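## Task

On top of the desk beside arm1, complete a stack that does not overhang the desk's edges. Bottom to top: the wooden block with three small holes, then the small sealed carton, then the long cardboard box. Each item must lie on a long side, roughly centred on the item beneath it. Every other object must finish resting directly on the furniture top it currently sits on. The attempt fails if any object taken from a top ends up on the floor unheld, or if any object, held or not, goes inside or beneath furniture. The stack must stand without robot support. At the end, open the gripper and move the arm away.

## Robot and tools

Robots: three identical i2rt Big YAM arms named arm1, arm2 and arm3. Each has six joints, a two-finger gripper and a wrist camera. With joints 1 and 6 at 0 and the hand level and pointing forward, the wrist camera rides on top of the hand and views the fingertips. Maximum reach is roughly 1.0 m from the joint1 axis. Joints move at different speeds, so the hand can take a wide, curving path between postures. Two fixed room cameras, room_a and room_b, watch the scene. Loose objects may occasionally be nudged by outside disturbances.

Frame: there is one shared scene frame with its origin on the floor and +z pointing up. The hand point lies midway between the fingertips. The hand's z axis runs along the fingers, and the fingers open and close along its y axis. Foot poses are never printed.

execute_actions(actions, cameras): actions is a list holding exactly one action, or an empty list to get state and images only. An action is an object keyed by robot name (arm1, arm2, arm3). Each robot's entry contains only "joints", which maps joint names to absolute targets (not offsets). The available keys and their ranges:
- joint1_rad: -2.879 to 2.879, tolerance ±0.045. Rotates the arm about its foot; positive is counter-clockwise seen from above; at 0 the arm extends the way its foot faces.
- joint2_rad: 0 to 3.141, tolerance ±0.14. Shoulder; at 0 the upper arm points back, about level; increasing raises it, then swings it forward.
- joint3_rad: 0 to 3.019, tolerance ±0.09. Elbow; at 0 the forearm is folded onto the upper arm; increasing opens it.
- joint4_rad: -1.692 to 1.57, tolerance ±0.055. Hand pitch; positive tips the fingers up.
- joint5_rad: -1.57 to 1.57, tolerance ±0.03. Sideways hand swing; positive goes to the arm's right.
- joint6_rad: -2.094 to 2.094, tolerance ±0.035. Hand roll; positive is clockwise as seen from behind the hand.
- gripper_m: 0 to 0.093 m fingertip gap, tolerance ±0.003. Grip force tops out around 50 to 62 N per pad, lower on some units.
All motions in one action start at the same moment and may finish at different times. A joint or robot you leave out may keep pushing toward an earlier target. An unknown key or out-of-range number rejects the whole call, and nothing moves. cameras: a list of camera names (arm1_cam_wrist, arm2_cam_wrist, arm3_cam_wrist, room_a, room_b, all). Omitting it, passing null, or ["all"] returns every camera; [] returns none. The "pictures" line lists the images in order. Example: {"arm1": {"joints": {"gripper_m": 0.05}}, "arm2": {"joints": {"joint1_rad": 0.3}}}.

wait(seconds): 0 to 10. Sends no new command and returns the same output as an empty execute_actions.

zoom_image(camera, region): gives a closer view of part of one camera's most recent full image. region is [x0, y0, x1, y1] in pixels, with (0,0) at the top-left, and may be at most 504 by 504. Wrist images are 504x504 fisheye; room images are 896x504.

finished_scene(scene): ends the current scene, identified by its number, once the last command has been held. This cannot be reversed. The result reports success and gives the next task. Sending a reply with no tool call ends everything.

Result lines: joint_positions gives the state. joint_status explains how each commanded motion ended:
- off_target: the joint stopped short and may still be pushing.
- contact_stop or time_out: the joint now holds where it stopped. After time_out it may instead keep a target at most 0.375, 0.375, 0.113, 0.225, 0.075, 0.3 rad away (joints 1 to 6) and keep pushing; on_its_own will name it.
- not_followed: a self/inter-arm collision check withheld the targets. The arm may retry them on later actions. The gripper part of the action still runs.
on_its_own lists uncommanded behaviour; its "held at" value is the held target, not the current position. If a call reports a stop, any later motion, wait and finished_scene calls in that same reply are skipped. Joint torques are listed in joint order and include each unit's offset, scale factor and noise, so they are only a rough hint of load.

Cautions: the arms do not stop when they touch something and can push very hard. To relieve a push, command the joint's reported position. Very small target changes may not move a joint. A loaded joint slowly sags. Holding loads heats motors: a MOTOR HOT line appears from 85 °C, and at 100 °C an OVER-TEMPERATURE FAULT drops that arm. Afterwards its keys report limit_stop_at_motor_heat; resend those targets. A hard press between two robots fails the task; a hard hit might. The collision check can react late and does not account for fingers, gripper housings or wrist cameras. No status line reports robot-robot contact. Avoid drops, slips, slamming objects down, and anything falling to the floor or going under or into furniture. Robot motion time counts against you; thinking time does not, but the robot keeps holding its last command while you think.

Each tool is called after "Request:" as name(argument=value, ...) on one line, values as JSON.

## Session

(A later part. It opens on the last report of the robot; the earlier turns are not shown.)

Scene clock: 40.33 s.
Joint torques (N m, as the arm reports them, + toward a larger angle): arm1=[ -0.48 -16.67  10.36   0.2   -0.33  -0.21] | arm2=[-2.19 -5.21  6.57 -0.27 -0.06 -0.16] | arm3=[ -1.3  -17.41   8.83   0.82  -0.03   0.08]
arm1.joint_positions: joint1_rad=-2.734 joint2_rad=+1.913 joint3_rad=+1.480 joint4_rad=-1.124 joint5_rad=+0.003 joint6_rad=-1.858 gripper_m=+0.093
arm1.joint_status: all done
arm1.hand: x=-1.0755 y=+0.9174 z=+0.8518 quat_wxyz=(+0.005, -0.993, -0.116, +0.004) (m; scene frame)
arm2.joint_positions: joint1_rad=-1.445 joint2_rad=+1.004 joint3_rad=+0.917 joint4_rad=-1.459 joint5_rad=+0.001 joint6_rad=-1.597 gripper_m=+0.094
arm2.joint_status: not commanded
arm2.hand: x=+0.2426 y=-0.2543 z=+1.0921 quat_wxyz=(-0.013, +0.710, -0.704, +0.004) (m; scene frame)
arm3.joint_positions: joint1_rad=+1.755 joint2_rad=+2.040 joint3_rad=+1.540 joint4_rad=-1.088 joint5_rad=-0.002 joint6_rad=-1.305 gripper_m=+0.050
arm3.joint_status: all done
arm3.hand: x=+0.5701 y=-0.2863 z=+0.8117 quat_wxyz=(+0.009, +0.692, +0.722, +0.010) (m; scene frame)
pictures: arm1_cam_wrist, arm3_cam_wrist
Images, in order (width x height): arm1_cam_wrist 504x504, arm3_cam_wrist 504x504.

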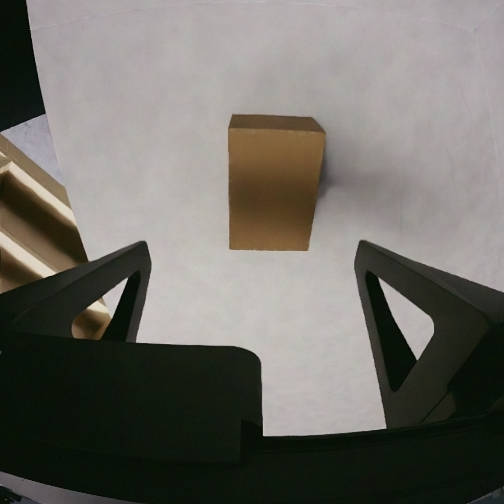

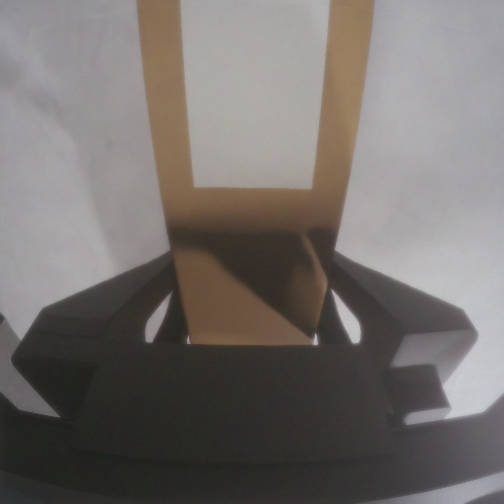

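Request:
execute_actions(actions=[{"arm1":{"joints":{"joint1_rad":-2.243,"joint2_rad":1.85,"joint3_rad":1.365,"joint4_rad":-1.09,"joint6_rad":-0.275}},"arm3":{"joints":{"joint2_rad":2.085}}}], cameras=["arm1_cam_wrist","arm3_cam_wrist"])

Scene clock: 44.27 s.
Joint torques (N m, as the arm reports them, + toward a larger angle): arm1=[ -0.31 -17.27   7.76   0.82  -0.1    0.04] | arm2=[-1.96 -5.27  6.58 -0.22 -0.07 -0.16] | arm3=[ -1.24 -16.37   8.84   0.77  -0.11   0.08]
arm1.joint_positions: joint1_rad=-2.241 joint2_rad=+1.863 joint3_rad=+1.371 joint4_rad=-1.095 joint5_rad=+0.000 joint6_rad=-0.293 gripper_m=+0.093
arm1.joint_status: all done
arm1.hand: x=-1.3315 y=+0.8341 z=+0.8442 quat_wxyz=(-0.011, -0.913, +0.407, -0.002) (m; scene frame)
arm2.joint_positions: joint1_rad=-1.445 joint2_rad=+1.004 joint3_rad=+0.917 joint4_rad=-1.459 joint5_rad=+0.001 joint6_rad=-1.597 gripper_m=+0.094
arm2.joint_status: not commanded
arm2.hand: x=+0.2426 y=-0.2543 z=+1.0921 quat_wxyz=(-0.013, +0.710, -0.704, +0.004) (m; scene frame)
arm3.joint_positions: joint1_rad=+1.755 joint2_rad=+2.045 joint3_rad=+1.540 joint4_rad=-1.088 joint5_rad=+0.001 joint6_rad=-1.304 gripper_m=+0.050
arm3.joint_status: all done
arm3.hand: x=+0.5706 y=-0.2856 z=+0.8085 quat_wxyz=(+0.009, +0.692, +0.722, +0.013) (m; scene frame)
pictures: arm1_cam_wrist, arm3_cam_wrist
Images, in order (width x height): arm1_cam_wrist 504x504, arm3_cam_wrist 504x504.

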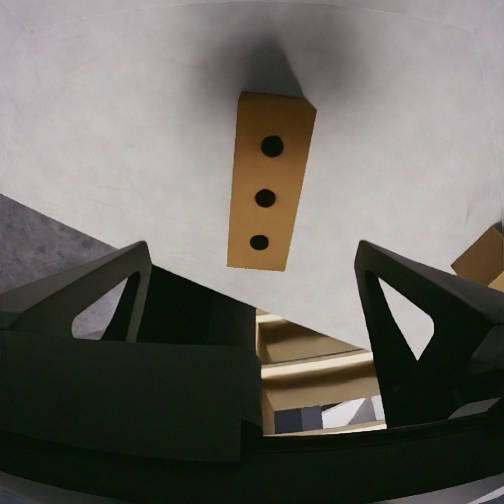

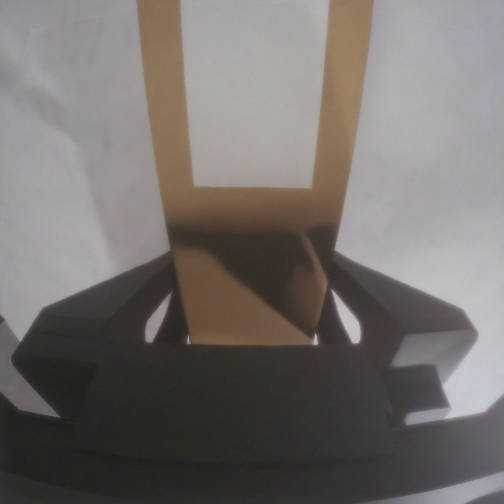

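Request:
execute_actions(actions=[{"arm1":{"joints":{"joint1_rad":-2.256,"joint2_rad":1.945,"joint3_rad":1.293,"joint4_rad":-0.908,"joint6_rad":-0.155}},"arm3":{"joints":{"joint2_rad":2.06,"gripper_m":0.093}}}], cameras=["arm1_cam_wrist","arm3_cam_wrist"])

Scene clock: 46.30 s.
Joint torques (N m, as the arm reports them, + toward a larger angle): arm1=[ -0.7  -17.78   7.78   1.02  -0.09   0.04] | arm2=[-2.16 -5.15  6.48 -0.21 -0.07 -0.18] | arm3=[ -1.26 -18.89   8.85   0.77  -0.11   0.08]
arm1.joint_positions: joint1_rad=-2.248 joint2_rad=+1.960 joint3_rad=+1.289 joint4_rad=-0.917 joint5_rad=+0.000 joint6_rad=-0.173 gripper_m=+0.093
arm1.joint_status: all done
arm1.hand: x=-1.3267 y=+0.8304 z=+0.7686 quat_wxyz=(-0.011, -0.885, +0.465, -0.003) (m; scene frame)
arm2.joint_positions: joint1_rad=-1.445 joint2_rad=+1.004 joint3_rad=+0.917 joint4_rad=-1.459 joint5_rad=+0.001 joint6_rad=-1.597 gripper_m=+0.094
arm2.joint_status: not commanded
arm2.hand: x=+0.2426 y=-0.2543 z=+1.0921 quat_wxyz=(-0.013, +0.710, -0.704, +0.004) (m; scene frame)
arm3.joint_positions: joint1_rad=+1.755 joint2_rad=+2.045 joint3_rad=+1.540 joint4_rad=-1.088 joint5_rad=+0.001 joint6_rad=-1.304 gripper_m=+0.093
arm3.joint_status: all done
arm3.hand: x=+0.5705 y=-0.2857 z=+0.8085 quat_wxyz=(+0.009, +0.692, +0.722, +0.013) (m; scene frame)
pictures: arm1_cam_wrist, arm3_cam_wrist
Images, in order (width x height): arm1_cam_wrist 504x504, arm3_cam_wrist 504x504.

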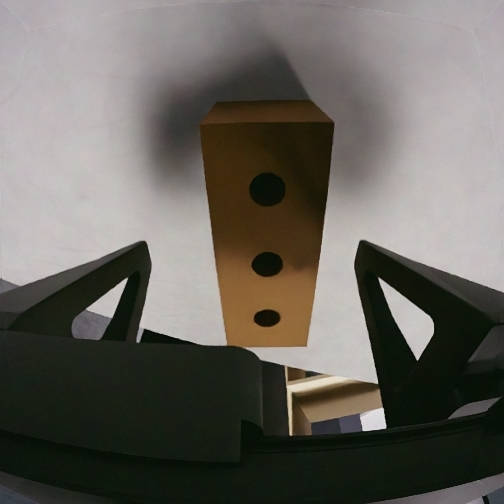

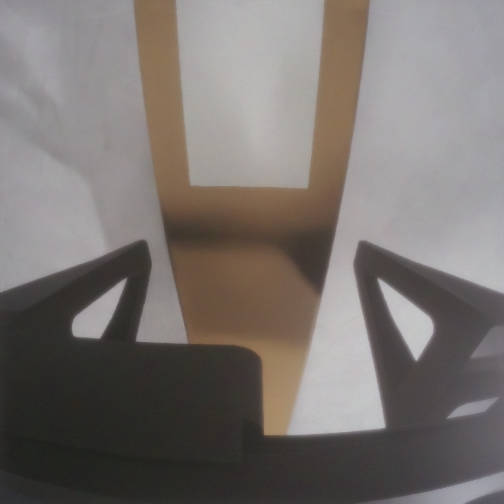

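Request:
execute_actions(actions=[{"arm1":{"joints":{"gripper_m":0.025}},"arm3":{"joints":{"joint1_rad":0.2,"joint2_rad":1.3,"joint4_rad":-1.3}}}], cameras=["arm1_cam_wrist","room_a"])

Scene clock: 49.73 s.
Joint torques (N m, as the arm reports them, + toward a larger angle): arm1=[ -0.67 -17.77   7.8    0.98  -0.13   0.06] | arm2=[-2.16 -5.09  6.56 -0.23 -0.04 -0.19] | arm3=[-0.79 -8.28 11.7   0.29 -0.1   0.15]
arm1.joint_positions: joint1_rad=-2.249 joint2_rad=+1.960 joint3_rad=+1.289 joint4_rad=-0.916 joint5_rad=+0.000 joint6_rad=-0.172 gripper_m=+0.044
arm1.joint_status: gripper_m off_target (ended at +0.044, target +0.025)
arm1.hand: x=-1.3261 y=+0.8310 z=+0.7685 quat_wxyz=(-0.010, -0.885, +0.466, -0.003) (m; scene frame)
arm2.joint_positions: joint1_rad=-1.445 joint2_rad=+1.004 joint3_rad=+0.917 joint4_rad=-1.459 joint5_rad=+0.001 joint6_rad=-1.597 gripper_m=+0.094
arm2.joint_status: not commanded
arm2.hand: x=+0.2426 y=-0.2543 z=+1.0921 quat_wxyz=(-0.013, +0.710, -0.704, +0.004) (m; scene frame)
arm3.joint_positions: joint1_rad=+0.198 joint2_rad=+1.285 joint3_rad=+1.532 joint4_rad=-1.278 joint5_rad=+0.001 joint6_rad=-1.304 gripper_m=+0.093
arm3.joint_status: all done
arm3.hand: x=+0.9726 y=+0.3441 z=+1.2018 quat_wxyz=(-0.255, +0.964, +0.028, -0.072) (m; scene frame)
pictures: arm1_cam_wrist, room_a
Images, in order (width x height): arm1_cam_wrist 504x504, room_a 896x504.

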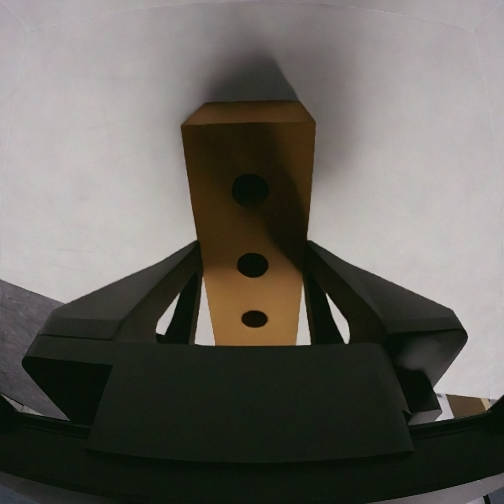

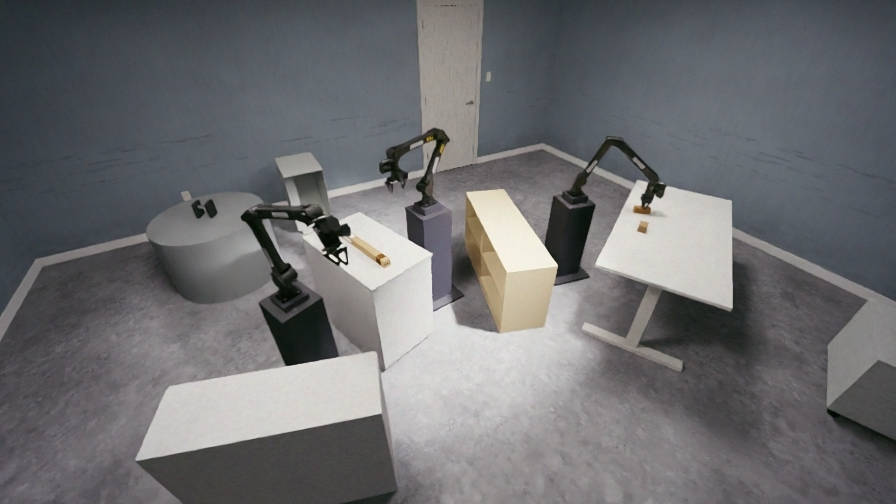

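Request:
execute_actions(actions=[{"arm1":{"joints":{"joint3_rad":1.5,"joint4_rad":-1.09}},"arm2":{"joints":{"joint1_rad":-1.487,"joint2_rad":2.02,"joint3_rad":1.545,"joint4_rad":-1.065,"joint6_rad":-1.672}}}], cameras=["arm1_cam_wrist","arm2_cam_wrist"])

Scene clock: 52.83 s.
Joint torques (N m, as the arm reports them, + toward a larger angle): arm1=[ -0.67 -18.41  11.65   0.26  -0.13   0.06] | arm2=[ -2.27 -20.26   9.54   0.4   -0.07  -0.18] | arm3=[-0.75 -8.55 11.73  0.29 -0.1   0.15]
arm1.joint_positions: joint1_rad=-2.249 joint2_rad=+1.958 joint3_rad=+1.463 joint4_rad=-1.084 joint5_rad=+0.000 joint6_rad=-0.172 gripper_m=+0.044
arm1.joint_status: all done
arm1.hand: x=-1.3414 y=+0.8661 z=+0.8252 quat_wxyz=(-0.008, -0.885, +0.466, +0.001) (m; scene frame)
arm2.joint_positions: joint1_rad=-1.480 joint2_rad=+2.033 joint3_rad=+1.498 joint4_rad=-1.068 joint5_rad=+0.001 joint6_rad=-1.659 gripper_m=+0.094
arm2.joint_status: all done
arm2.hand: x=+0.5512 y=-0.2770 z=+0.8827 quat_wxyz=(+0.006, +0.719, -0.694, -0.017) (m; scene frame)
arm3.joint_positions: joint1_rad=+0.198 joint2_rad=+1.285 joint3_rad=+1.532 joint4_rad=-1.278 joint5_rad=+0.001 joint6_rad=-1.304 gripper_m=+0.093
arm3.joint_status: not commanded
arm3.hand: x=+0.9726 y=+0.3441 z=+1.2018 quat_wxyz=(-0.255, +0.964, +0.028, -0.072) (m; scene frame)
pictures: arm1_cam_wrist, arm2_cam_wrist
Images, in order (width x height): arm1_cam_wrist 504x504, arm2_cam_wrist 504x504.

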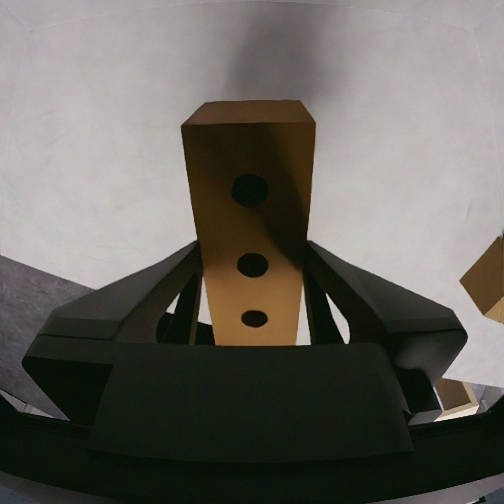

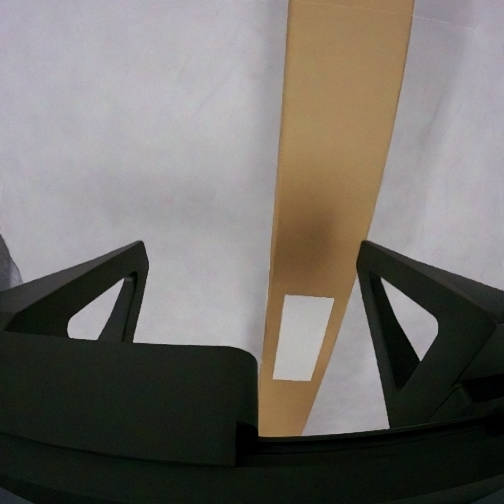

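Request:
execute_actions(actions=[{"arm1":{"joints":{"joint1_rad":-2.457,"joint6_rad":-1.588}},"arm2":{"joints":{"joint1_rad":-1.51,"joint2_rad":2.09,"joint3_rad":1.68,"joint4_rad":-1.13,"joint6_rad":-1.695}}}], cameras=["arm1_cam_wrist","arm2_cam_wrist"])

Scene clock: 59.83 s.
Joint torques (N m, as the arm reports them, + toward a larger angle): arm1=[ -0.21 -18.44  11.57   0.2   -0.32  -0.24] | arm2=[ -2.11 -17.72   9.87  -0.21  -0.07  -0.15] | arm3=[-0.71 -8.6  11.73  0.28 -0.1   0.15]
arm1.joint_positions: joint1_rad=-2.456 joint2_rad=+1.958 joint3_rad=+1.463 joint4_rad=-1.084 joint5_rad=+0.002 joint6_rad=-1.570 gripper_m=+0.044
arm1.joint_status: all done
arm1.hand: x=-1.2308 y=+0.9033 z=+0.8236 quat_wxyz=(-0.006, -0.994, -0.111, +0.005) (m; scene frame)
arm2.joint_positions: joint1_rad=-1.505 joint2_rad=+2.066 joint3_rad=+1.632 joint4_rad=-1.119 joint5_rad=+0.001 joint6_rad=-1.682 gripper_m=+0.094
arm2.joint_status: all done
arm2.hand: x=+0.5907 y=-0.2949 z=+0.9084 quat_wxyz=(-0.010, +0.718, -0.696, +0.001) (m; scene frame)
arm3.joint_positions: joint1_rad=+0.198 joint2_rad=+1.285 joint3_rad=+1.532 joint4_rad=-1.278 joint5_rad=+0.001 joint6_rad=-1.304 gripper_m=+0.093
arm3.joint_status: not commanded
arm3.hand: x=+0.9726 y=+0.3441 z=+1.2018 quat_wxyz=(-0.255, +0.964, +0.028, -0.072) (m; scene frame)
pictures: arm1_cam_wrist, arm2_cam_wrist
Images, in order (width x height): arm1_cam_wrist 504x504, arm2_cam_wrist 504x504.

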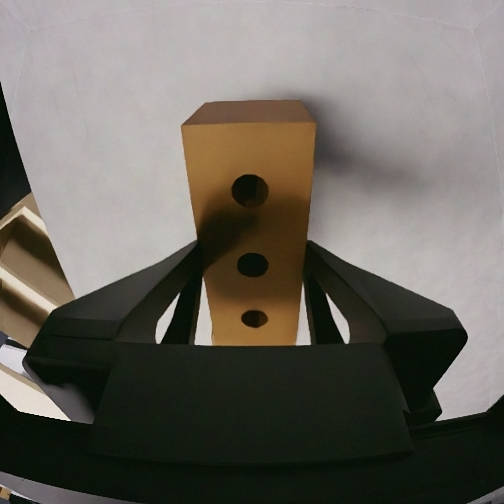

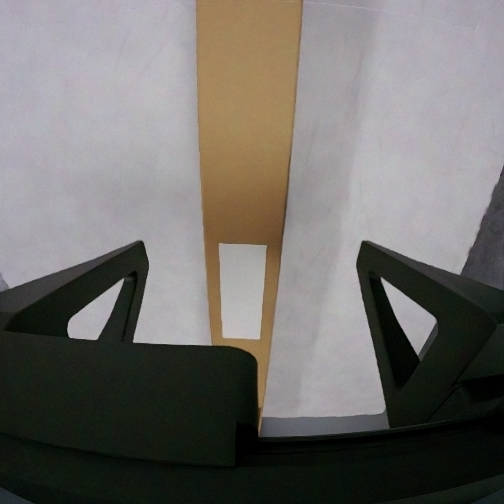

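Request:
execute_actions(actions=[{"arm1":{"joints":{"joint2_rad":2.04,"joint4_rad":-0.982}},"arm2":{"joints":{"joint2_rad":2.19,"joint3_rad":1.572,"joint4_rad":-0.945}}}], cameras=["arm1_cam_wrist","arm2_cam_wrist"])

Scene clock: 61.87 s.
Joint torques (N m, as the arm reports them, + toward a larger angle): arm1=[ -0.19 -19.97  11.03   0.83  -0.29  -0.22] | arm2=[ -2.   -20.55   6.14   0.7   -0.08  -0.17] | arm3=[-0.7  -8.61 11.74  0.27 -0.09  0.15]
arm1.joint_positions: joint1_rad=-2.456 joint2_rad=+2.057 joint3_rad=+1.464 joint4_rad=-0.989 joint5_rad=+0.001 joint6_rad=-1.571 gripper_m=+0.044
arm1.joint_status: all done
arm1.hand: x=-1.2340 y=+0.9136 z=+0.7694 quat_wxyz=(-0.008, -0.994, -0.111, +0.005) (m; scene frame)
arm2.joint_positions: joint1_rad=-1.505 joint2_rad=+2.192 joint3_rad=+1.571 joint4_rad=-0.956 joint5_rad=+0.001 joint6_rad=-1.682 gripper_m=+0.094
arm2.joint_status: all done
arm2.hand: x=+0.5847 y=-0.2931 z=+0.8147 quat_wxyz=(-0.003, +0.719, -0.695, -0.007) (m; scene frame)
arm3.joint_positions: joint1_rad=+0.198 joint2_rad=+1.285 joint3_rad=+1.532 joint4_rad=-1.278 joint5_rad=+0.001 joint6_rad=-1.304 gripper_m=+0.093
arm3.joint_status: not commanded
arm3.hand: x=+0.9726 y=+0.3441 z=+1.2018 quat_wxyz=(-0.255, +0.964, +0.028, -0.072) (m; scene frame)
pictures: arm1_cam_wrist, arm2_cam_wrist
Images, in order (width x height): arm1_cam_wrist 504x504, arm2_cam_wrist 504x504.

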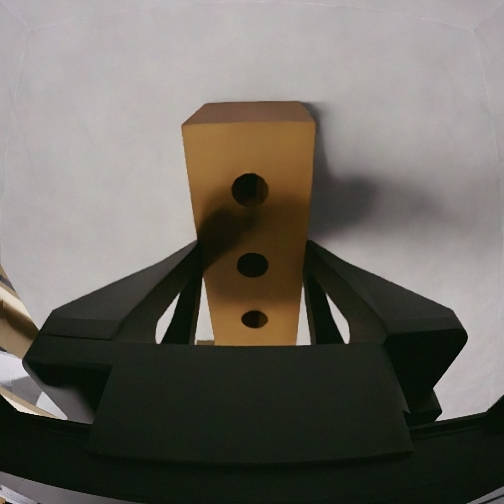

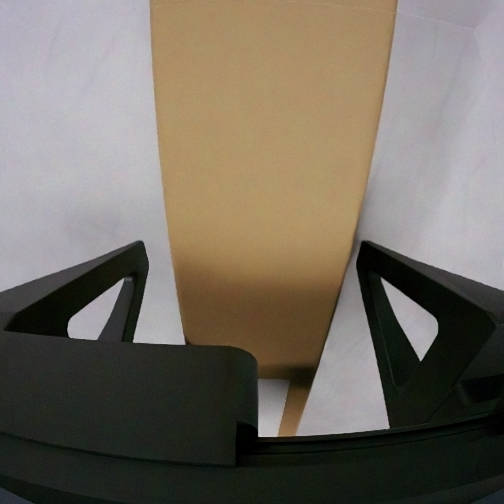

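Request:
execute_actions(actions=[{"arm1":{"joints":{"gripper_m":0.093}},"arm2":{"joints":{"gripper_m":0.035}}}], cameras=["arm1_cam_wrist","arm2_cam_wrist"])

Scene clock: 62.87 s.
Joint torques (N m, as the arm reports them, + toward a larger angle): arm1=[ -0.18 -19.67  10.95   0.85  -0.29  -0.22] | arm2=[ -1.69 -20.43   6.05   0.72  -0.05  -0.13] | arm3=[-0.77 -8.58 11.74  0.29 -0.09  0.15]
arm1.joint_positions: joint1_rad=-2.456 joint2_rad=+2.057 joint3_rad=+1.464 joint4_rad=-0.989 joint5_rad=+0.001 joint6_rad=-1.571 gripper_m=+0.093
arm1.joint_status: all done
arm1.hand: x=-1.2340 y=+0.9137 z=+0.7696 quat_wxyz=(-0.008, -0.994, -0.111, +0.005) (m; scene frame)
arm2.joint_positions: joint1_rad=-1.505 joint2_rad=+2.192 joint3_rad=+1.571 joint4_rad=-0.956 joint5_rad=+0.001 joint6_rad=-1.684 gripper_m=+0.049
arm2.joint_status: gripper_m off_target (ended at +0.049, target +0.035)
arm2.hand: x=+0.5848 y=-0.2931 z=+0.8147 quat_wxyz=(-0.003, +0.719, -0.695, -0.007) (m; scene frame)
arm3.joint_positions: joint1_rad=+0.198 joint2_rad=+1.285 joint3_rad=+1.532 joint4_rad=-1.278 joint5_rad=+0.001 joint6_rad=-1.304 gripper_m=+0.093
arm3.joint_status: not commanded
arm3.hand: x=+0.9726 y=+0.3441 z=+1.2018 quat_wxyz=(-0.255, +0.964, +0.028, -0.072) (m; scene frame)
pictures: arm1_cam_wrist, arm2_cam_wrist
Images, in order (width x height): arm1_cam_wrist 504x504, arm2_cam_wrist 504x504.

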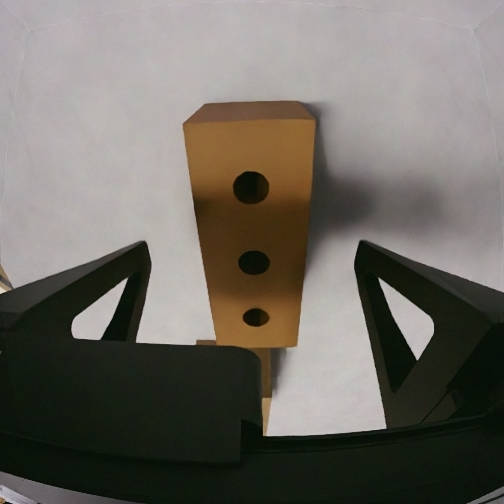

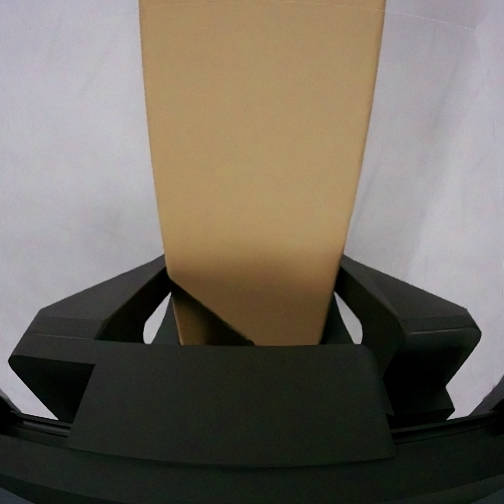

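Request:
execute_actions(actions=[{"arm1":{"joints":{"joint1_rad":-2.738,"joint2_rad":2.005,"joint3_rad":1.5,"joint4_rad":-1.068,"joint6_rad":-1.874}},"arm2":{"joints":{"joint1_rad":1.208,"joint2_rad":2.07,"joint3_rad":1.65,"joint4_rad":-1.12,"joint6_rad":-1.54}}}], cameras=["arm1_cam_wrist","arm2_cam_wrist","room_a"])

Scene clock: 66.50 s.
Joint torques (N m, as the arm reports them, + toward a larger angle): arm1=[ -0.33 -18.87  11.1    0.03  -0.24  -0.23] | arm2=[ -3.25 -20.62   8.22  -0.32   0.01   0.04] | arm3=[-0.69 -8.62 11.74  0.29 -0.09  0.14]
arm1.joint_positions: joint1_rad=-2.735 joint2_rad=+2.018 joint3_rad=+1.464 joint4_rad=-1.061 joint5_rad=+0.001 joint6_rad=-1.856 gripper_m=+0.093
arm1.joint_status: all done
arm1.hand: x=-1.0759 y=+0.9149 z=+0.7894 quat_wxyz=(-0.024, -0.993, -0.114, +0.010) (m; scene frame)
arm2.joint_positions: joint1_rad=+1.215 joint2_rad=+2.078 joint3_rad=+1.629 joint4_rad=-1.108 joint5_rad=-0.001 joint6_rad=-1.552 gripper_m=+0.049
arm2.joint_status: all done
arm2.hand: x=-0.5576 y=+0.0473 z=+0.9072 quat_wxyz=(-0.012, +0.865, +0.502, -0.001) (m; scene frame)
arm3.joint_positions: joint1_rad=+0.198 joint2_rad=+1.285 joint3_rad=+1.532 joint4_rad=-1.278 joint5_rad=+0.001 joint6_rad=-1.304 gripper_m=+0.093
arm3.joint_status: not commanded
arm3.hand: x=+0.9726 y=+0.3441 z=+1.2018 quat_wxyz=(-0.255, +0.964, +0.028, -0.072) (m; scene frame)
pictures: arm1_cam_wrist, arm2_cam_wrist, room_a
Images, in order (width x height): arm1_cam_wrist 504x504, arm2_cam_wrist 504x504, room_a 896x504.

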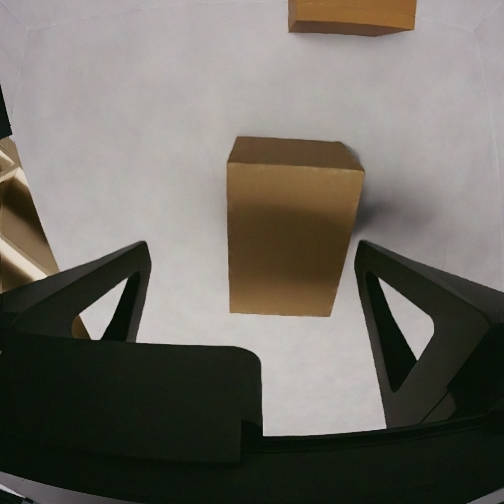

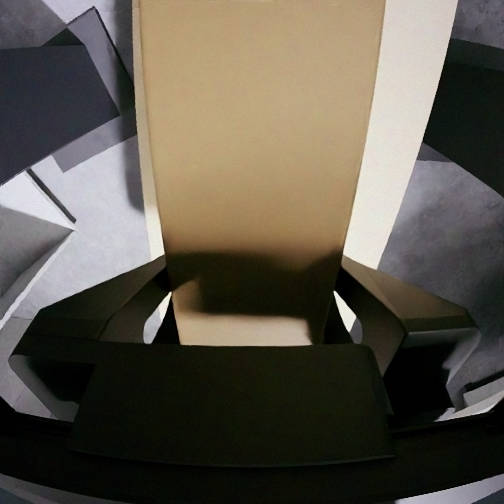

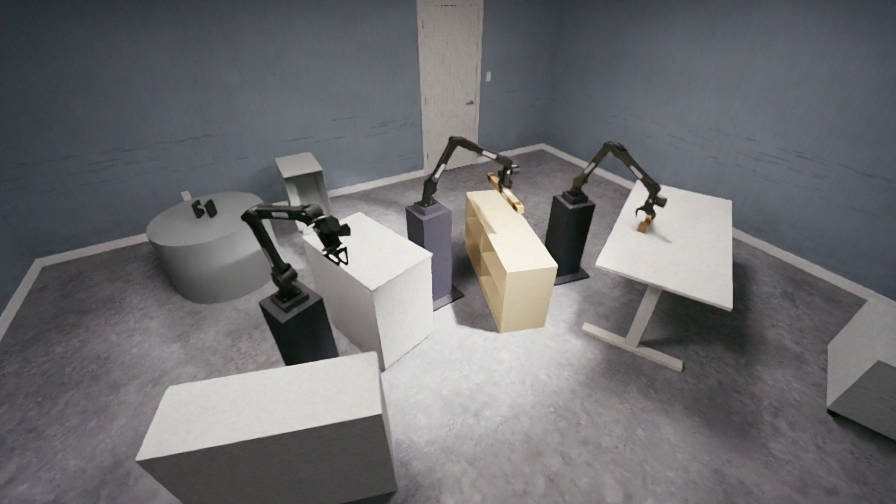

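Request:
execute_actions(actions=[{"arm1":{"joints":{"joint1_rad":-2.748,"joint2_rad":2.07,"joint3_rad":1.49,"joint4_rad":-0.945}},"arm2":{"joints":{"joint2_rad":2.445,"joint3_rad":1.617,"joint4_rad":-0.72}}}], cameras=["arm1_cam_wrist","arm2_cam_wrist","room_a"])

Request:
zoom_image(camera="room_a", region=[440, 150, 580, 255])

Scene clock: 69.83 s.
Joint torques (N m, as the arm reports them, + toward a larger angle): arm1=[ -0.84 -18.38   9.93   0.97  -0.24  -0.22] | arm2=[ -2.92 -22.52   5.73   0.61   0.02   0.06] | arm3=[-0.79 -8.58 11.73  0.29 -0.09  0.15]
arm1.joint_positions: joint1_rad=-2.739 joint2_rad=+2.073 joint3_rad=+1.464 joint4_rad=-0.953 joint5_rad=+0.001 joint6_rad=-1.857 gripper_m=+0.093
arm1.joint_status: all done
arm1.hand: x=-1.0730 y=+0.9327 z=+0.7587 quat_wxyz=(+0.002, -0.994, -0.113, +0.005) (m; scene frame)
arm2.joint_positions: joint1_rad=+1.215 joint2_rad=+2.470 joint3_rad=+1.601 joint4_rad=-0.731 joint5_rad=-0.001 joint6_rad=-1.552 gripper_m=+0.049
arm2.joint_status: all done
arm2.hand: x=-0.5467 y=+0.0446 z=+0.6653 quat_wxyz=(+0.007, +0.865, +0.502, +0.010) (m; scene frame)
arm3.joint_positions: joint1_rad=+0.198 joint2_rad=+1.285 joint3_rad=+1.532 joint4_rad=-1.278 joint5_rad=+0.001 joint6_rad=-1.304 gripper_m=+0.093
arm3.joint_status: not commanded
arm3.hand: x=+0.9726 y=+0.3441 z=+1.2018 quat_wxyz=(-0.255, +0.964, +0.028, -0.072) (m; scene frame)
pictures: arm1_cam_wrist, arm2_cam_wrist, room_a
Images, in order (width x height): arm1_cam_wrist 504x504, arm2_cam_wrist 504x504, room_a 896x504.

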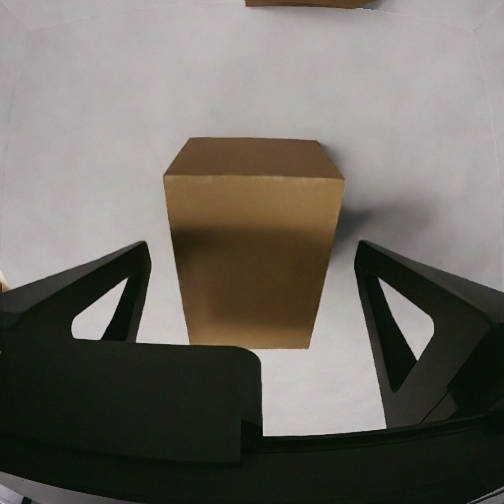

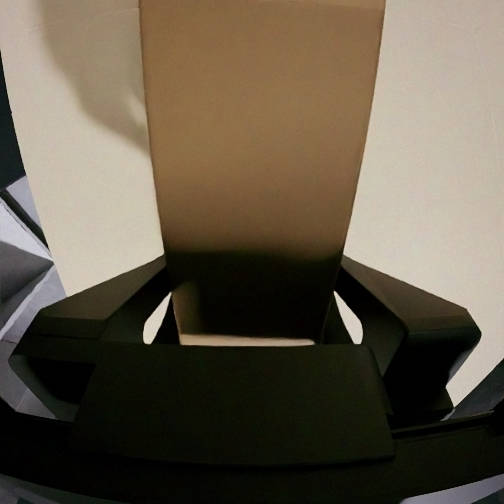

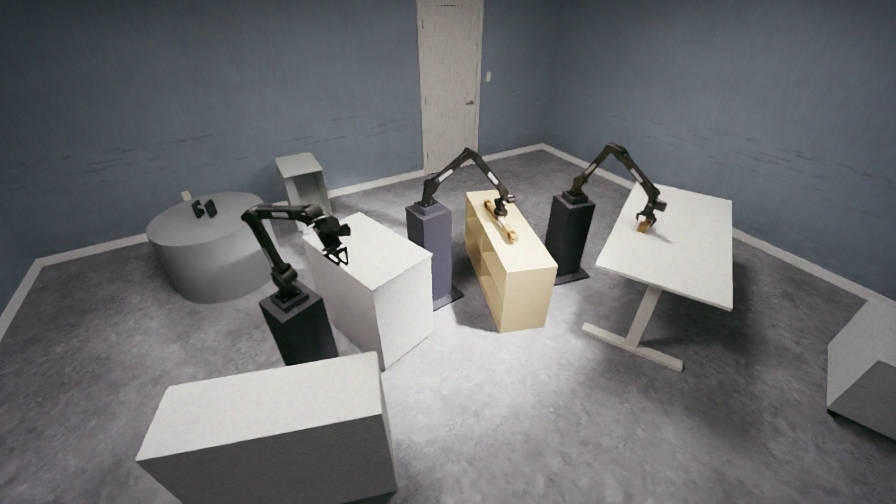

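Region (440, 150, 580, 255) of room_a's 896x504 image, scaled by 3.600, with more detail than that image has; it fills the top 378 rows of this view, and the rest is white.

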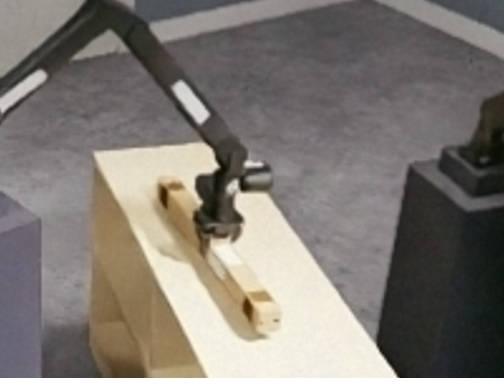

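Request:
execute_actions(actions=[{"arm1":{"joints":{"gripper_m":0.045}},"arm2":{"joints":{"joint2_rad":2.475}}}], cameras=["arm1_cam_wrist","arm2_cam_wrist"])

Scene clock: 70.83 s.
Joint torques (N m, as the arm reports them, + toward a larger angle): arm1=[ -0.84 -18.49  10.02   0.87  -0.24  -0.22] | arm2=[ -2.84 -20.31   5.81   0.58   0.05   0.07] | arm3=[-0.72 -8.59 11.74  0.3  -0.1   0.14]
arm1.joint_positions: joint1_rad=-2.739 joint2_rad=+2.073 joint3_rad=+1.464 joint4_rad=-0.953 joint5_rad=+0.001 joint6_rad=-1.857 gripper_m=+0.059
arm1.joint_status: gripper_m off_target (ended at +0.059, target +0.045)
arm1.hand: x=-1.0730 y=+0.9329 z=+0.7587 quat_wxyz=(+0.002, -0.994, -0.113, +0.005) (m; scene frame)
arm2.joint_positions: joint1_rad=+1.215 joint2_rad=+2.470 joint3_rad=+1.601 joint4_rad=-0.731 joint5_rad=-0.001 joint6_rad=-1.552 gripper_m=+0.049
arm2.joint_status: all done
arm2.hand: x=-0.5467 y=+0.0446 z=+0.6653 quat_wxyz=(+0.007, +0.865, +0.502, +0.010) (m; scene frame)
arm3.joint_positions: joint1_rad=+0.198 joint2_rad=+1.285 joint3_rad=+1.532 joint4_rad=-1.278 joint5_rad=+0.001 joint6_rad=-1.304 gripper_m=+0.093
arm3.joint_status: not commanded
arm3.hand: x=+0.9726 y=+0.3441 z=+1.2018 quat_wxyz=(-0.255, +0.964, +0.028, -0.072) (m; scene frame)
pictures: arm1_cam_wrist, arm2_cam_wrist
Images, in order (width x height): arm1_cam_wrist 504x504, arm2_cam_wrist 504x504.

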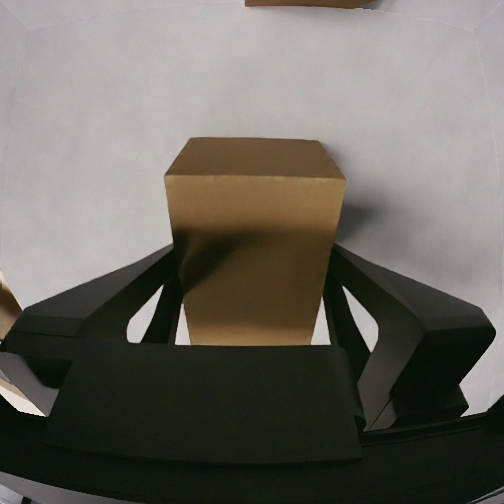

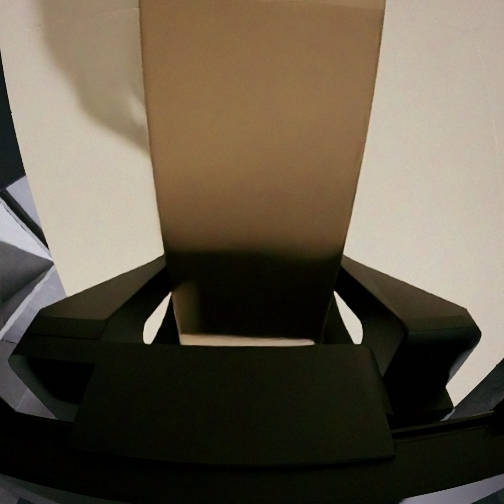

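Request:
execute_actions(actions=[{"arm1":{"joints":{"joint2_rad":1.94,"joint4_rad":-1.095}},"arm2":{"joints":{"joint2_rad":2.455,"gripper_m":0.093}}}], cameras=["arm1_cam_wrist","arm2_cam_wrist"])

Scene clock: 72.47 s.
Joint torques (N m, as the arm reports them, + toward a larger angle): arm1=[ -0.81 -16.85  10.67   0.23  -0.24  -0.22] | arm2=[ -2.88 -22.18   5.79   0.6    0.03   0.05] | arm3=[-0.72 -8.61 11.72  0.29 -0.1   0.15]
arm1.joint_positions: joint1_rad=-2.739 joint2_rad=+1.938 joint3_rad=+1.464 joint4_rad=-1.088 joint5_rad=+0.001 joint6_rad=-1.857 gripper_m=+0.059
arm1.joint_status: all done
arm1.hand: x=-1.0731 y=+0.9172 z=+0.8326 quat_wxyz=(+0.002, -0.994, -0.113, +0.005) (m; scene frame)
arm2.joint_positions: joint1_rad=+1.215 joint2_rad=+2.470 joint3_rad=+1.601 joint4_rad=-0.731 joint5_rad=-0.001 joint6_rad=-1.552 gripper_m=+0.093
arm2.joint_status: all done
arm2.hand: x=-0.5467 y=+0.0446 z=+0.6653 quat_wxyz=(+0.007, +0.865, +0.502, +0.010) (m; scene frame)
arm3.joint_positions: joint1_rad=+0.198 joint2_rad=+1.285 joint3_rad=+1.532 joint4_rad=-1.278 joint5_rad=+0.001 joint6_rad=-1.304 gripper_m=+0.093
arm3.joint_status: not commanded
arm3.hand: x=+0.9726 y=+0.3441 z=+1.2018 quat_wxyz=(-0.255, +0.964, +0.028, -0.072) (m; scene frame)
pictures: arm1_cam_wrist, arm2_cam_wrist
Images, in order (width x height): arm1_cam_wrist 504x504, arm2_cam_wrist 504x504.

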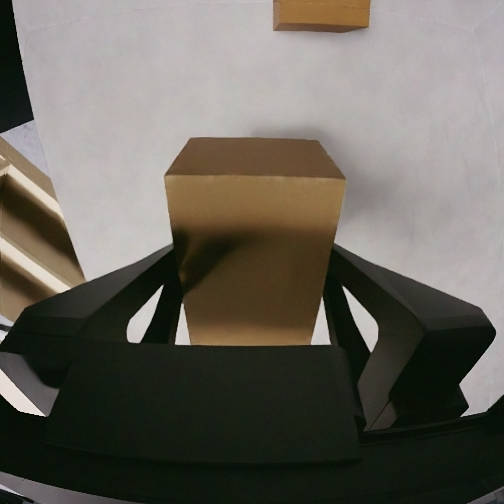

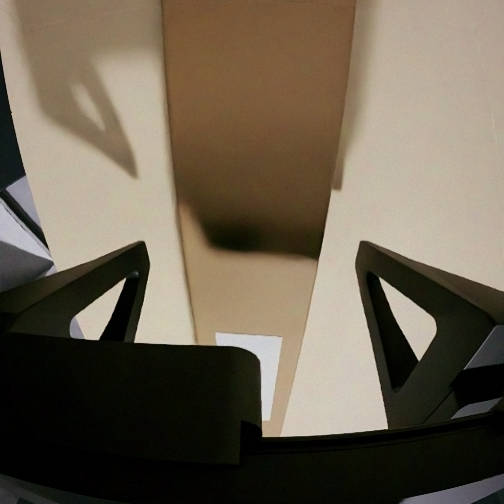

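Request:
execute_actions(actions=[{"arm1":{"joints":{"joint1_rad":-2.457,"joint3_rad":1.52,"joint4_rad":-1.105,"joint6_rad":-1.555}},"arm2":{"joints":{"joint1_rad":-0.3,"joint2_rad":1.3,"joint3_rad":1.2}}}], cameras=["arm1_cam_wrist","room_a"])

Scene clock: 75.97 s.
Joint torques (N m, as the arm reports them, + toward a larger angle): arm1=[  0.15 -17.04  13.05   0.17  -0.1    0.07] | arm2=[-1.57 -9.73  7.82  1.55 -0.09  0.12] | arm3=[-0.72 -8.6  11.73  0.28 -0.1   0.14]
arm1.joint_positions: joint1_rad=-2.460 joint2_rad=+1.939 joint3_rad=+1.467 joint4_rad=-1.098 joint5_rad=-0.002 joint6_rad=-1.573 gripper_m=+0.059
arm1.joint_status: all done
arm1.hand: x=-1.2296 y=+0.9039 z=+0.8353 quat_wxyz=(-0.002, -0.994, -0.110, +0.008) (m; scene frame)
arm2.joint_positions: joint1_rad=-0.303 joint2_rad=+1.294 joint3_rad=+1.213 joint4_rad=-0.719 joint5_rad=+0.002 joint6_rad=-1.551 gripper_m=+0.093
arm2.joint_status: all done
arm2.hand: x=+0.2124 y=+0.2324 z=+1.1976 quat_wxyz=(-0.374, +0.899, -0.215, +0.078) (m; scene frame)
arm3.joint_positions: joint1_rad=+0.198 joint2_rad=+1.285 joint3_rad=+1.532 joint4_rad=-1.278 joint5_rad=+0.001 joint6_rad=-1.304 gripper_m=+0.093
arm3.joint_status: not commanded
arm3.hand: x=+0.9726 y=+0.3441 z=+1.2018 quat_wxyz=(-0.255, +0.964, +0.028, -0.072) (m; scene frame)
pictures: arm1_cam_wrist, room_a
Images, in order (width x height): arm1_cam_wrist 504x504, room_a 896x504.

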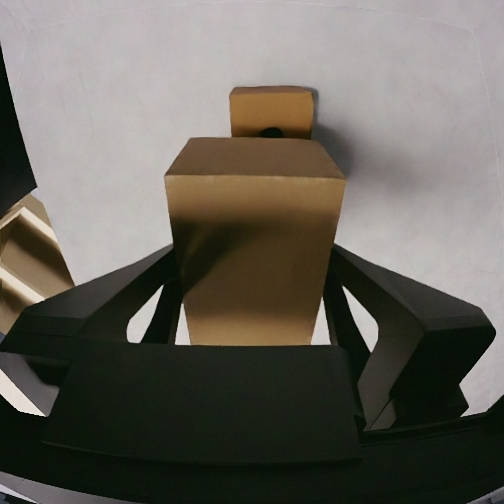

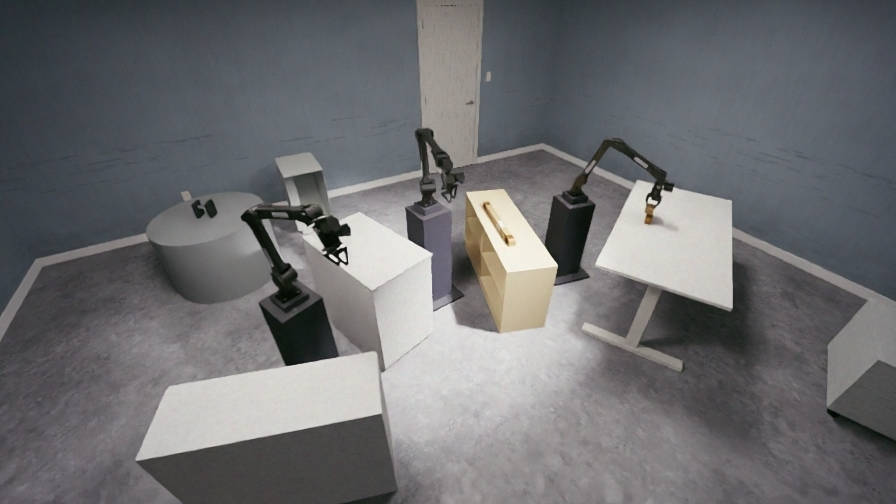

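Request:
execute_actions(actions=[{"arm1":{"joints":{"joint2_rad":1.972,"joint4_rad":-1.046}}}], cameras=["arm1_cam_wrist","room_a"])

Request:
zoom_image(camera="room_a", region=[610, 170, 710, 245])

Scene clock: 77.40 s.
Joint torques (N m, as the arm reports them, + toward a larger angle): arm1=[  0.06 -17.91  12.93   0.95  -0.1    0.07] | arm2=[-1.59 -9.72  7.78  1.62 -0.08  0.11] | arm3=[-0.7  -8.58 11.73  0.29 -0.1   0.14]
arm1.joint_positions: joint1_rad=-2.460 joint2_rad=+1.977 joint3_rad=+1.467 joint4_rad=-1.055 joint5_rad=-0.002 joint6_rad=-1.572 gripper_m=+0.059
arm1.joint_status: all done
arm1.hand: x=-1.2313 y=+0.9102 z=+0.8146 quat_wxyz=(+0.001, -0.994, -0.110, +0.008) (m; scene frame)
arm2.joint_positions: joint1_rad=-0.303 joint2_rad=+1.294 joint3_rad=+1.213 joint4_rad=-0.719 joint5_rad=+0.002 joint6_rad=-1.551 gripper_m=+0.093
arm2.joint_status: not commanded
arm2.hand: x=+0.2124 y=+0.2324 z=+1.1976 quat_wxyz=(-0.374, +0.899, -0.215, +0.078) (m; scene frame)
arm3.joint_positions: joint1_rad=+0.198 joint2_rad=+1.285 joint3_rad=+1.532 joint4_rad=-1.278 joint5_rad=+0.001 joint6_rad=-1.304 gripper_m=+0.093
arm3.joint_status: not commanded
arm3.hand: x=+0.9726 y=+0.3441 z=+1.2018 quat_wxyz=(-0.255, +0.964, +0.028, -0.072) (m; scene frame)
pictures: arm1_cam_wrist, room_a
Images, in order (width x height): arm1_cam_wrist 504x504, room_a 896x504.

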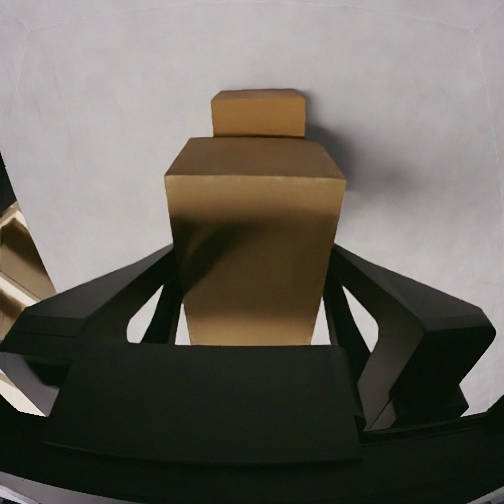

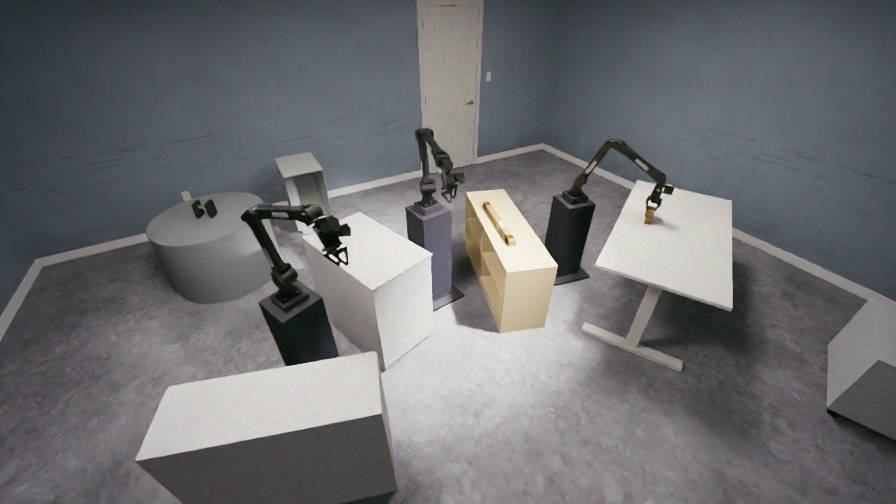

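Region (610, 170, 710, 245) of room_a's 896x504 image, scaled by 5.040, with more detail than that image has; it fills the top 378 rows of this view, and the rest is white.

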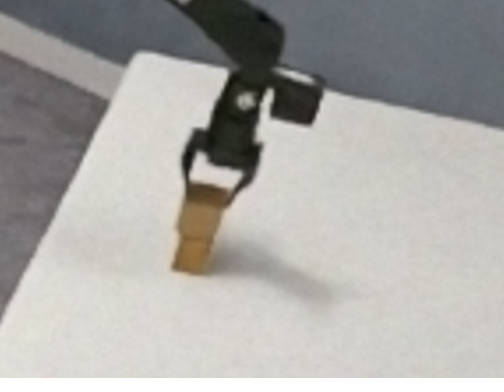

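Request:
execute_actions(actions=[{"arm1":{"joints":{"joint2_rad":1.99}}}], cameras=["arm1_cam_wrist"])

Scene clock: 78.27 s.
Joint torques (N m, as the arm reports them, + toward a larger angle): arm1=[  0.09 -17.5   12.9    0.92  -0.1    0.07] | arm2=[ -1.5  -10.16   7.85   1.53  -0.07   0.13] | arm3=[-0.75 -8.57 11.74  0.29 -0.09  0.15]
arm1.joint_positions: joint1_rad=-2.460 joint2_rad=+1.988 joint3_rad=+1.467 joint4_rad=-1.055 joint5_rad=-0.002 joint6_rad=-1.572 gripper_m=+0.059
arm1.joint_status: all done
arm1.hand: x=-1.2311 y=+0.9089 z=+0.8084 quat_wxyz=(-0.005, -0.994, -0.110, +0.007) (m; scene frame)
arm2.joint_positions: joint1_rad=-0.303 joint2_rad=+1.294 joint3_rad=+1.213 joint4_rad=-0.719 joint5_rad=+0.002 joint6_rad=-1.551 gripper_m=+0.093
arm2.joint_status: not commanded
arm2.hand: x=+0.2124 y=+0.2324 z=+1.1976 quat_wxyz=(-0.374, +0.899, -0.215, +0.078) (m; scene frame)
arm3.joint_positions: joint1_rad=+0.198 joint2_rad=+1.285 joint3_rad=+1.532 joint4_rad=-1.278 joint5_rad=+0.001 joint6_rad=-1.304 gripper_m=+0.093
arm3.joint_status: not commanded
arm3.hand: x=+0.9726 y=+0.3441 z=+1.2018 quat_wxyz=(-0.255, +0.964, +0.028, -0.072) (m; scene frame)
pictures: arm1_cam_wrist
Images, in order (width x height): arm1_cam_wrist 504x504.

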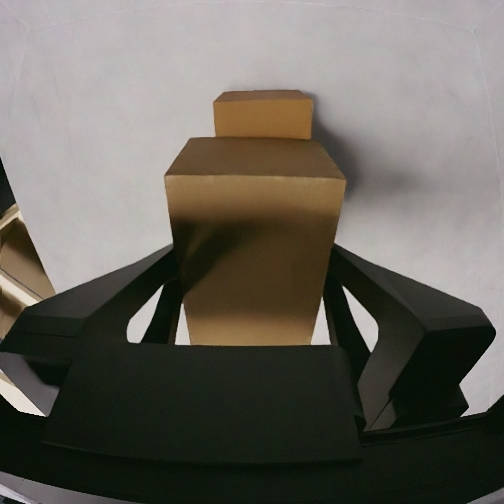

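Request:
execute_actions(actions=[{"arm1":{"joints":{"gripper_m":0.093}}}], cameras=["arm1_cam_wrist"])

Scene clock: 79.03 s.
Joint torques (N m, as the arm reports them, + toward a larger angle): arm1=[  0.11 -17.5   12.7    0.93  -0.1    0.07] | arm2=[-1.24 -9.99  7.87  1.51 -0.09  0.1 ] | arm3=[-0.77 -8.6  11.75  0.29 -0.09  0.14]
arm1.joint_positions: joint1_rad=-2.460 joint2_rad=+1.988 joint3_rad=+1.469 joint4_rad=-1.055 joint5_rad=-0.002 joint6_rad=-1.572 gripper_m=+0.093
arm1.joint_status: all done
arm1.hand: x=-1.2312 y=+0.9097 z=+0.8090 quat_wxyz=(-0.004, -0.994, -0.110, +0.007) (m; scene frame)
arm2.joint_positions: joint1_rad=-0.303 joint2_rad=+1.294 joint3_rad=+1.213 joint4_rad=-0.719 joint5_rad=+0.002 joint6_rad=-1.551 gripper_m=+0.093
arm2.joint_status: not commanded
arm2.hand: x=+0.2124 y=+0.2324 z=+1.1976 quat_wxyz=(-0.374, +0.899, -0.215, +0.078) (m; scene frame)
arm3.joint_positions: joint1_rad=+0.198 joint2_rad=+1.285 joint3_rad=+1.532 joint4_rad=-1.278 joint5_rad=+0.001 joint6_rad=-1.304 gripper_m=+0.093
arm3.joint_status: not commanded
arm3.hand: x=+0.9726 y=+0.3441 z=+1.2018 quat_wxyz=(-0.255, +0.964, +0.028, -0.072) (m; scene frame)
pictures: arm1_cam_wrist
Images, in order (width x height): arm1_cam_wrist 504x504.

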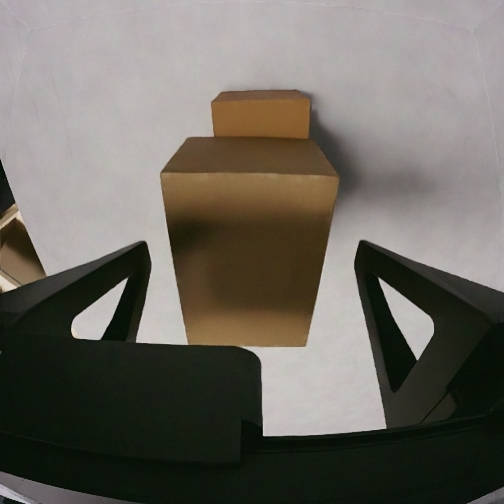

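Request:
execute_actions(actions=[{"arm1":{"joints":{"joint1_rad":1.555,"joint2_rad":1.93,"joint3_rad":1.72,"joint4_rad":-1.335,"joint6_rad":-1.515}}}], cameras=["arm1_cam_wrist","room_a"])

Scene clock: 85.33 s.
Joint torques (N m, as the arm reports them, + toward a larger angle): arm1=[ -1.11 -18.71  11.43   0.16  -0.19   0.05] | arm2=[-1.62 -9.88  7.82  1.52 -0.09  0.1 ] | arm3=[-0.67 -8.55 11.74  0.29 -0.09  0.15]
arm1.joint_positions: joint1_rad=+1.562 joint2_rad=+1.937 joint3_rad=+1.693 joint4_rad=-1.328 joint5_rad=+0.000 joint6_rad=-1.531 gripper_m=+0.093
arm1.joint_status: all done
arm1.hand: x=-0.5800 y=+0.0870 z=+0.9138 quat_wxyz=(+0.007, +0.505, -0.863, -0.001) (m; scene frame)
arm2.joint_positions: joint1_rad=-0.303 joint2_rad=+1.294 joint3_rad=+1.213 joint4_rad=-0.719 joint5_rad=+0.002 joint6_rad=-1.551 gripper_m=+0.093
arm2.joint_status: not commanded
arm2.hand: x=+0.2124 y=+0.2324 z=+1.1976 quat_wxyz=(-0.374, +0.899, -0.215, +0.078) (m; scene frame)
arm3.joint_positions: joint1_rad=+0.198 joint2_rad=+1.285 joint3_rad=+1.532 joint4_rad=-1.278 joint5_rad=+0.001 joint6_rad=-1.304 gripper_m=+0.093
arm3.joint_status: not commanded
arm3.hand: x=+0.9726 y=+0.3441 z=+1.2018 quat_wxyz=(-0.255, +0.964, +0.028, -0.072) (m; scene frame)
pictures: arm1_cam_wrist, room_a
Images, in order (width x height): arm1_cam_wrist 504x504, room_a 896x504.

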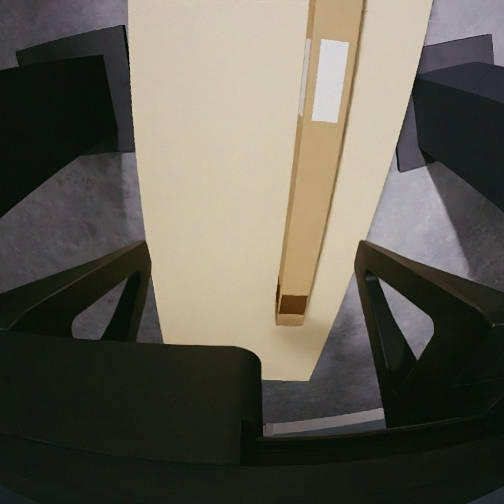

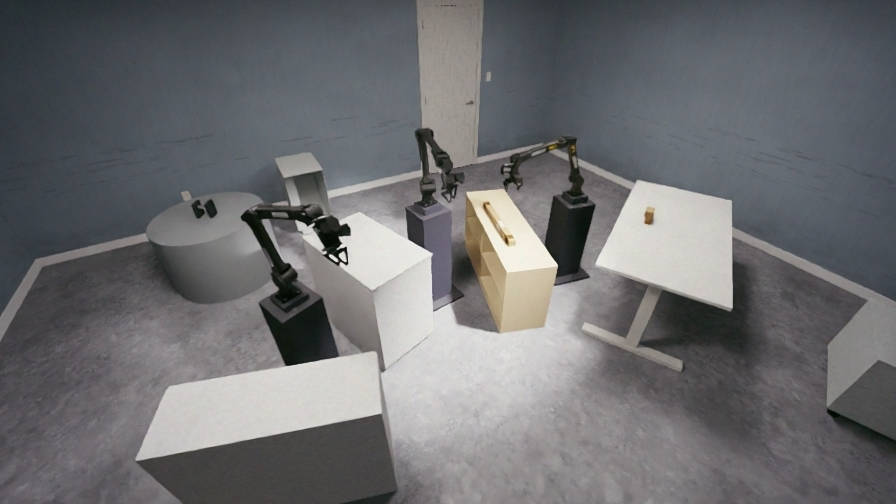

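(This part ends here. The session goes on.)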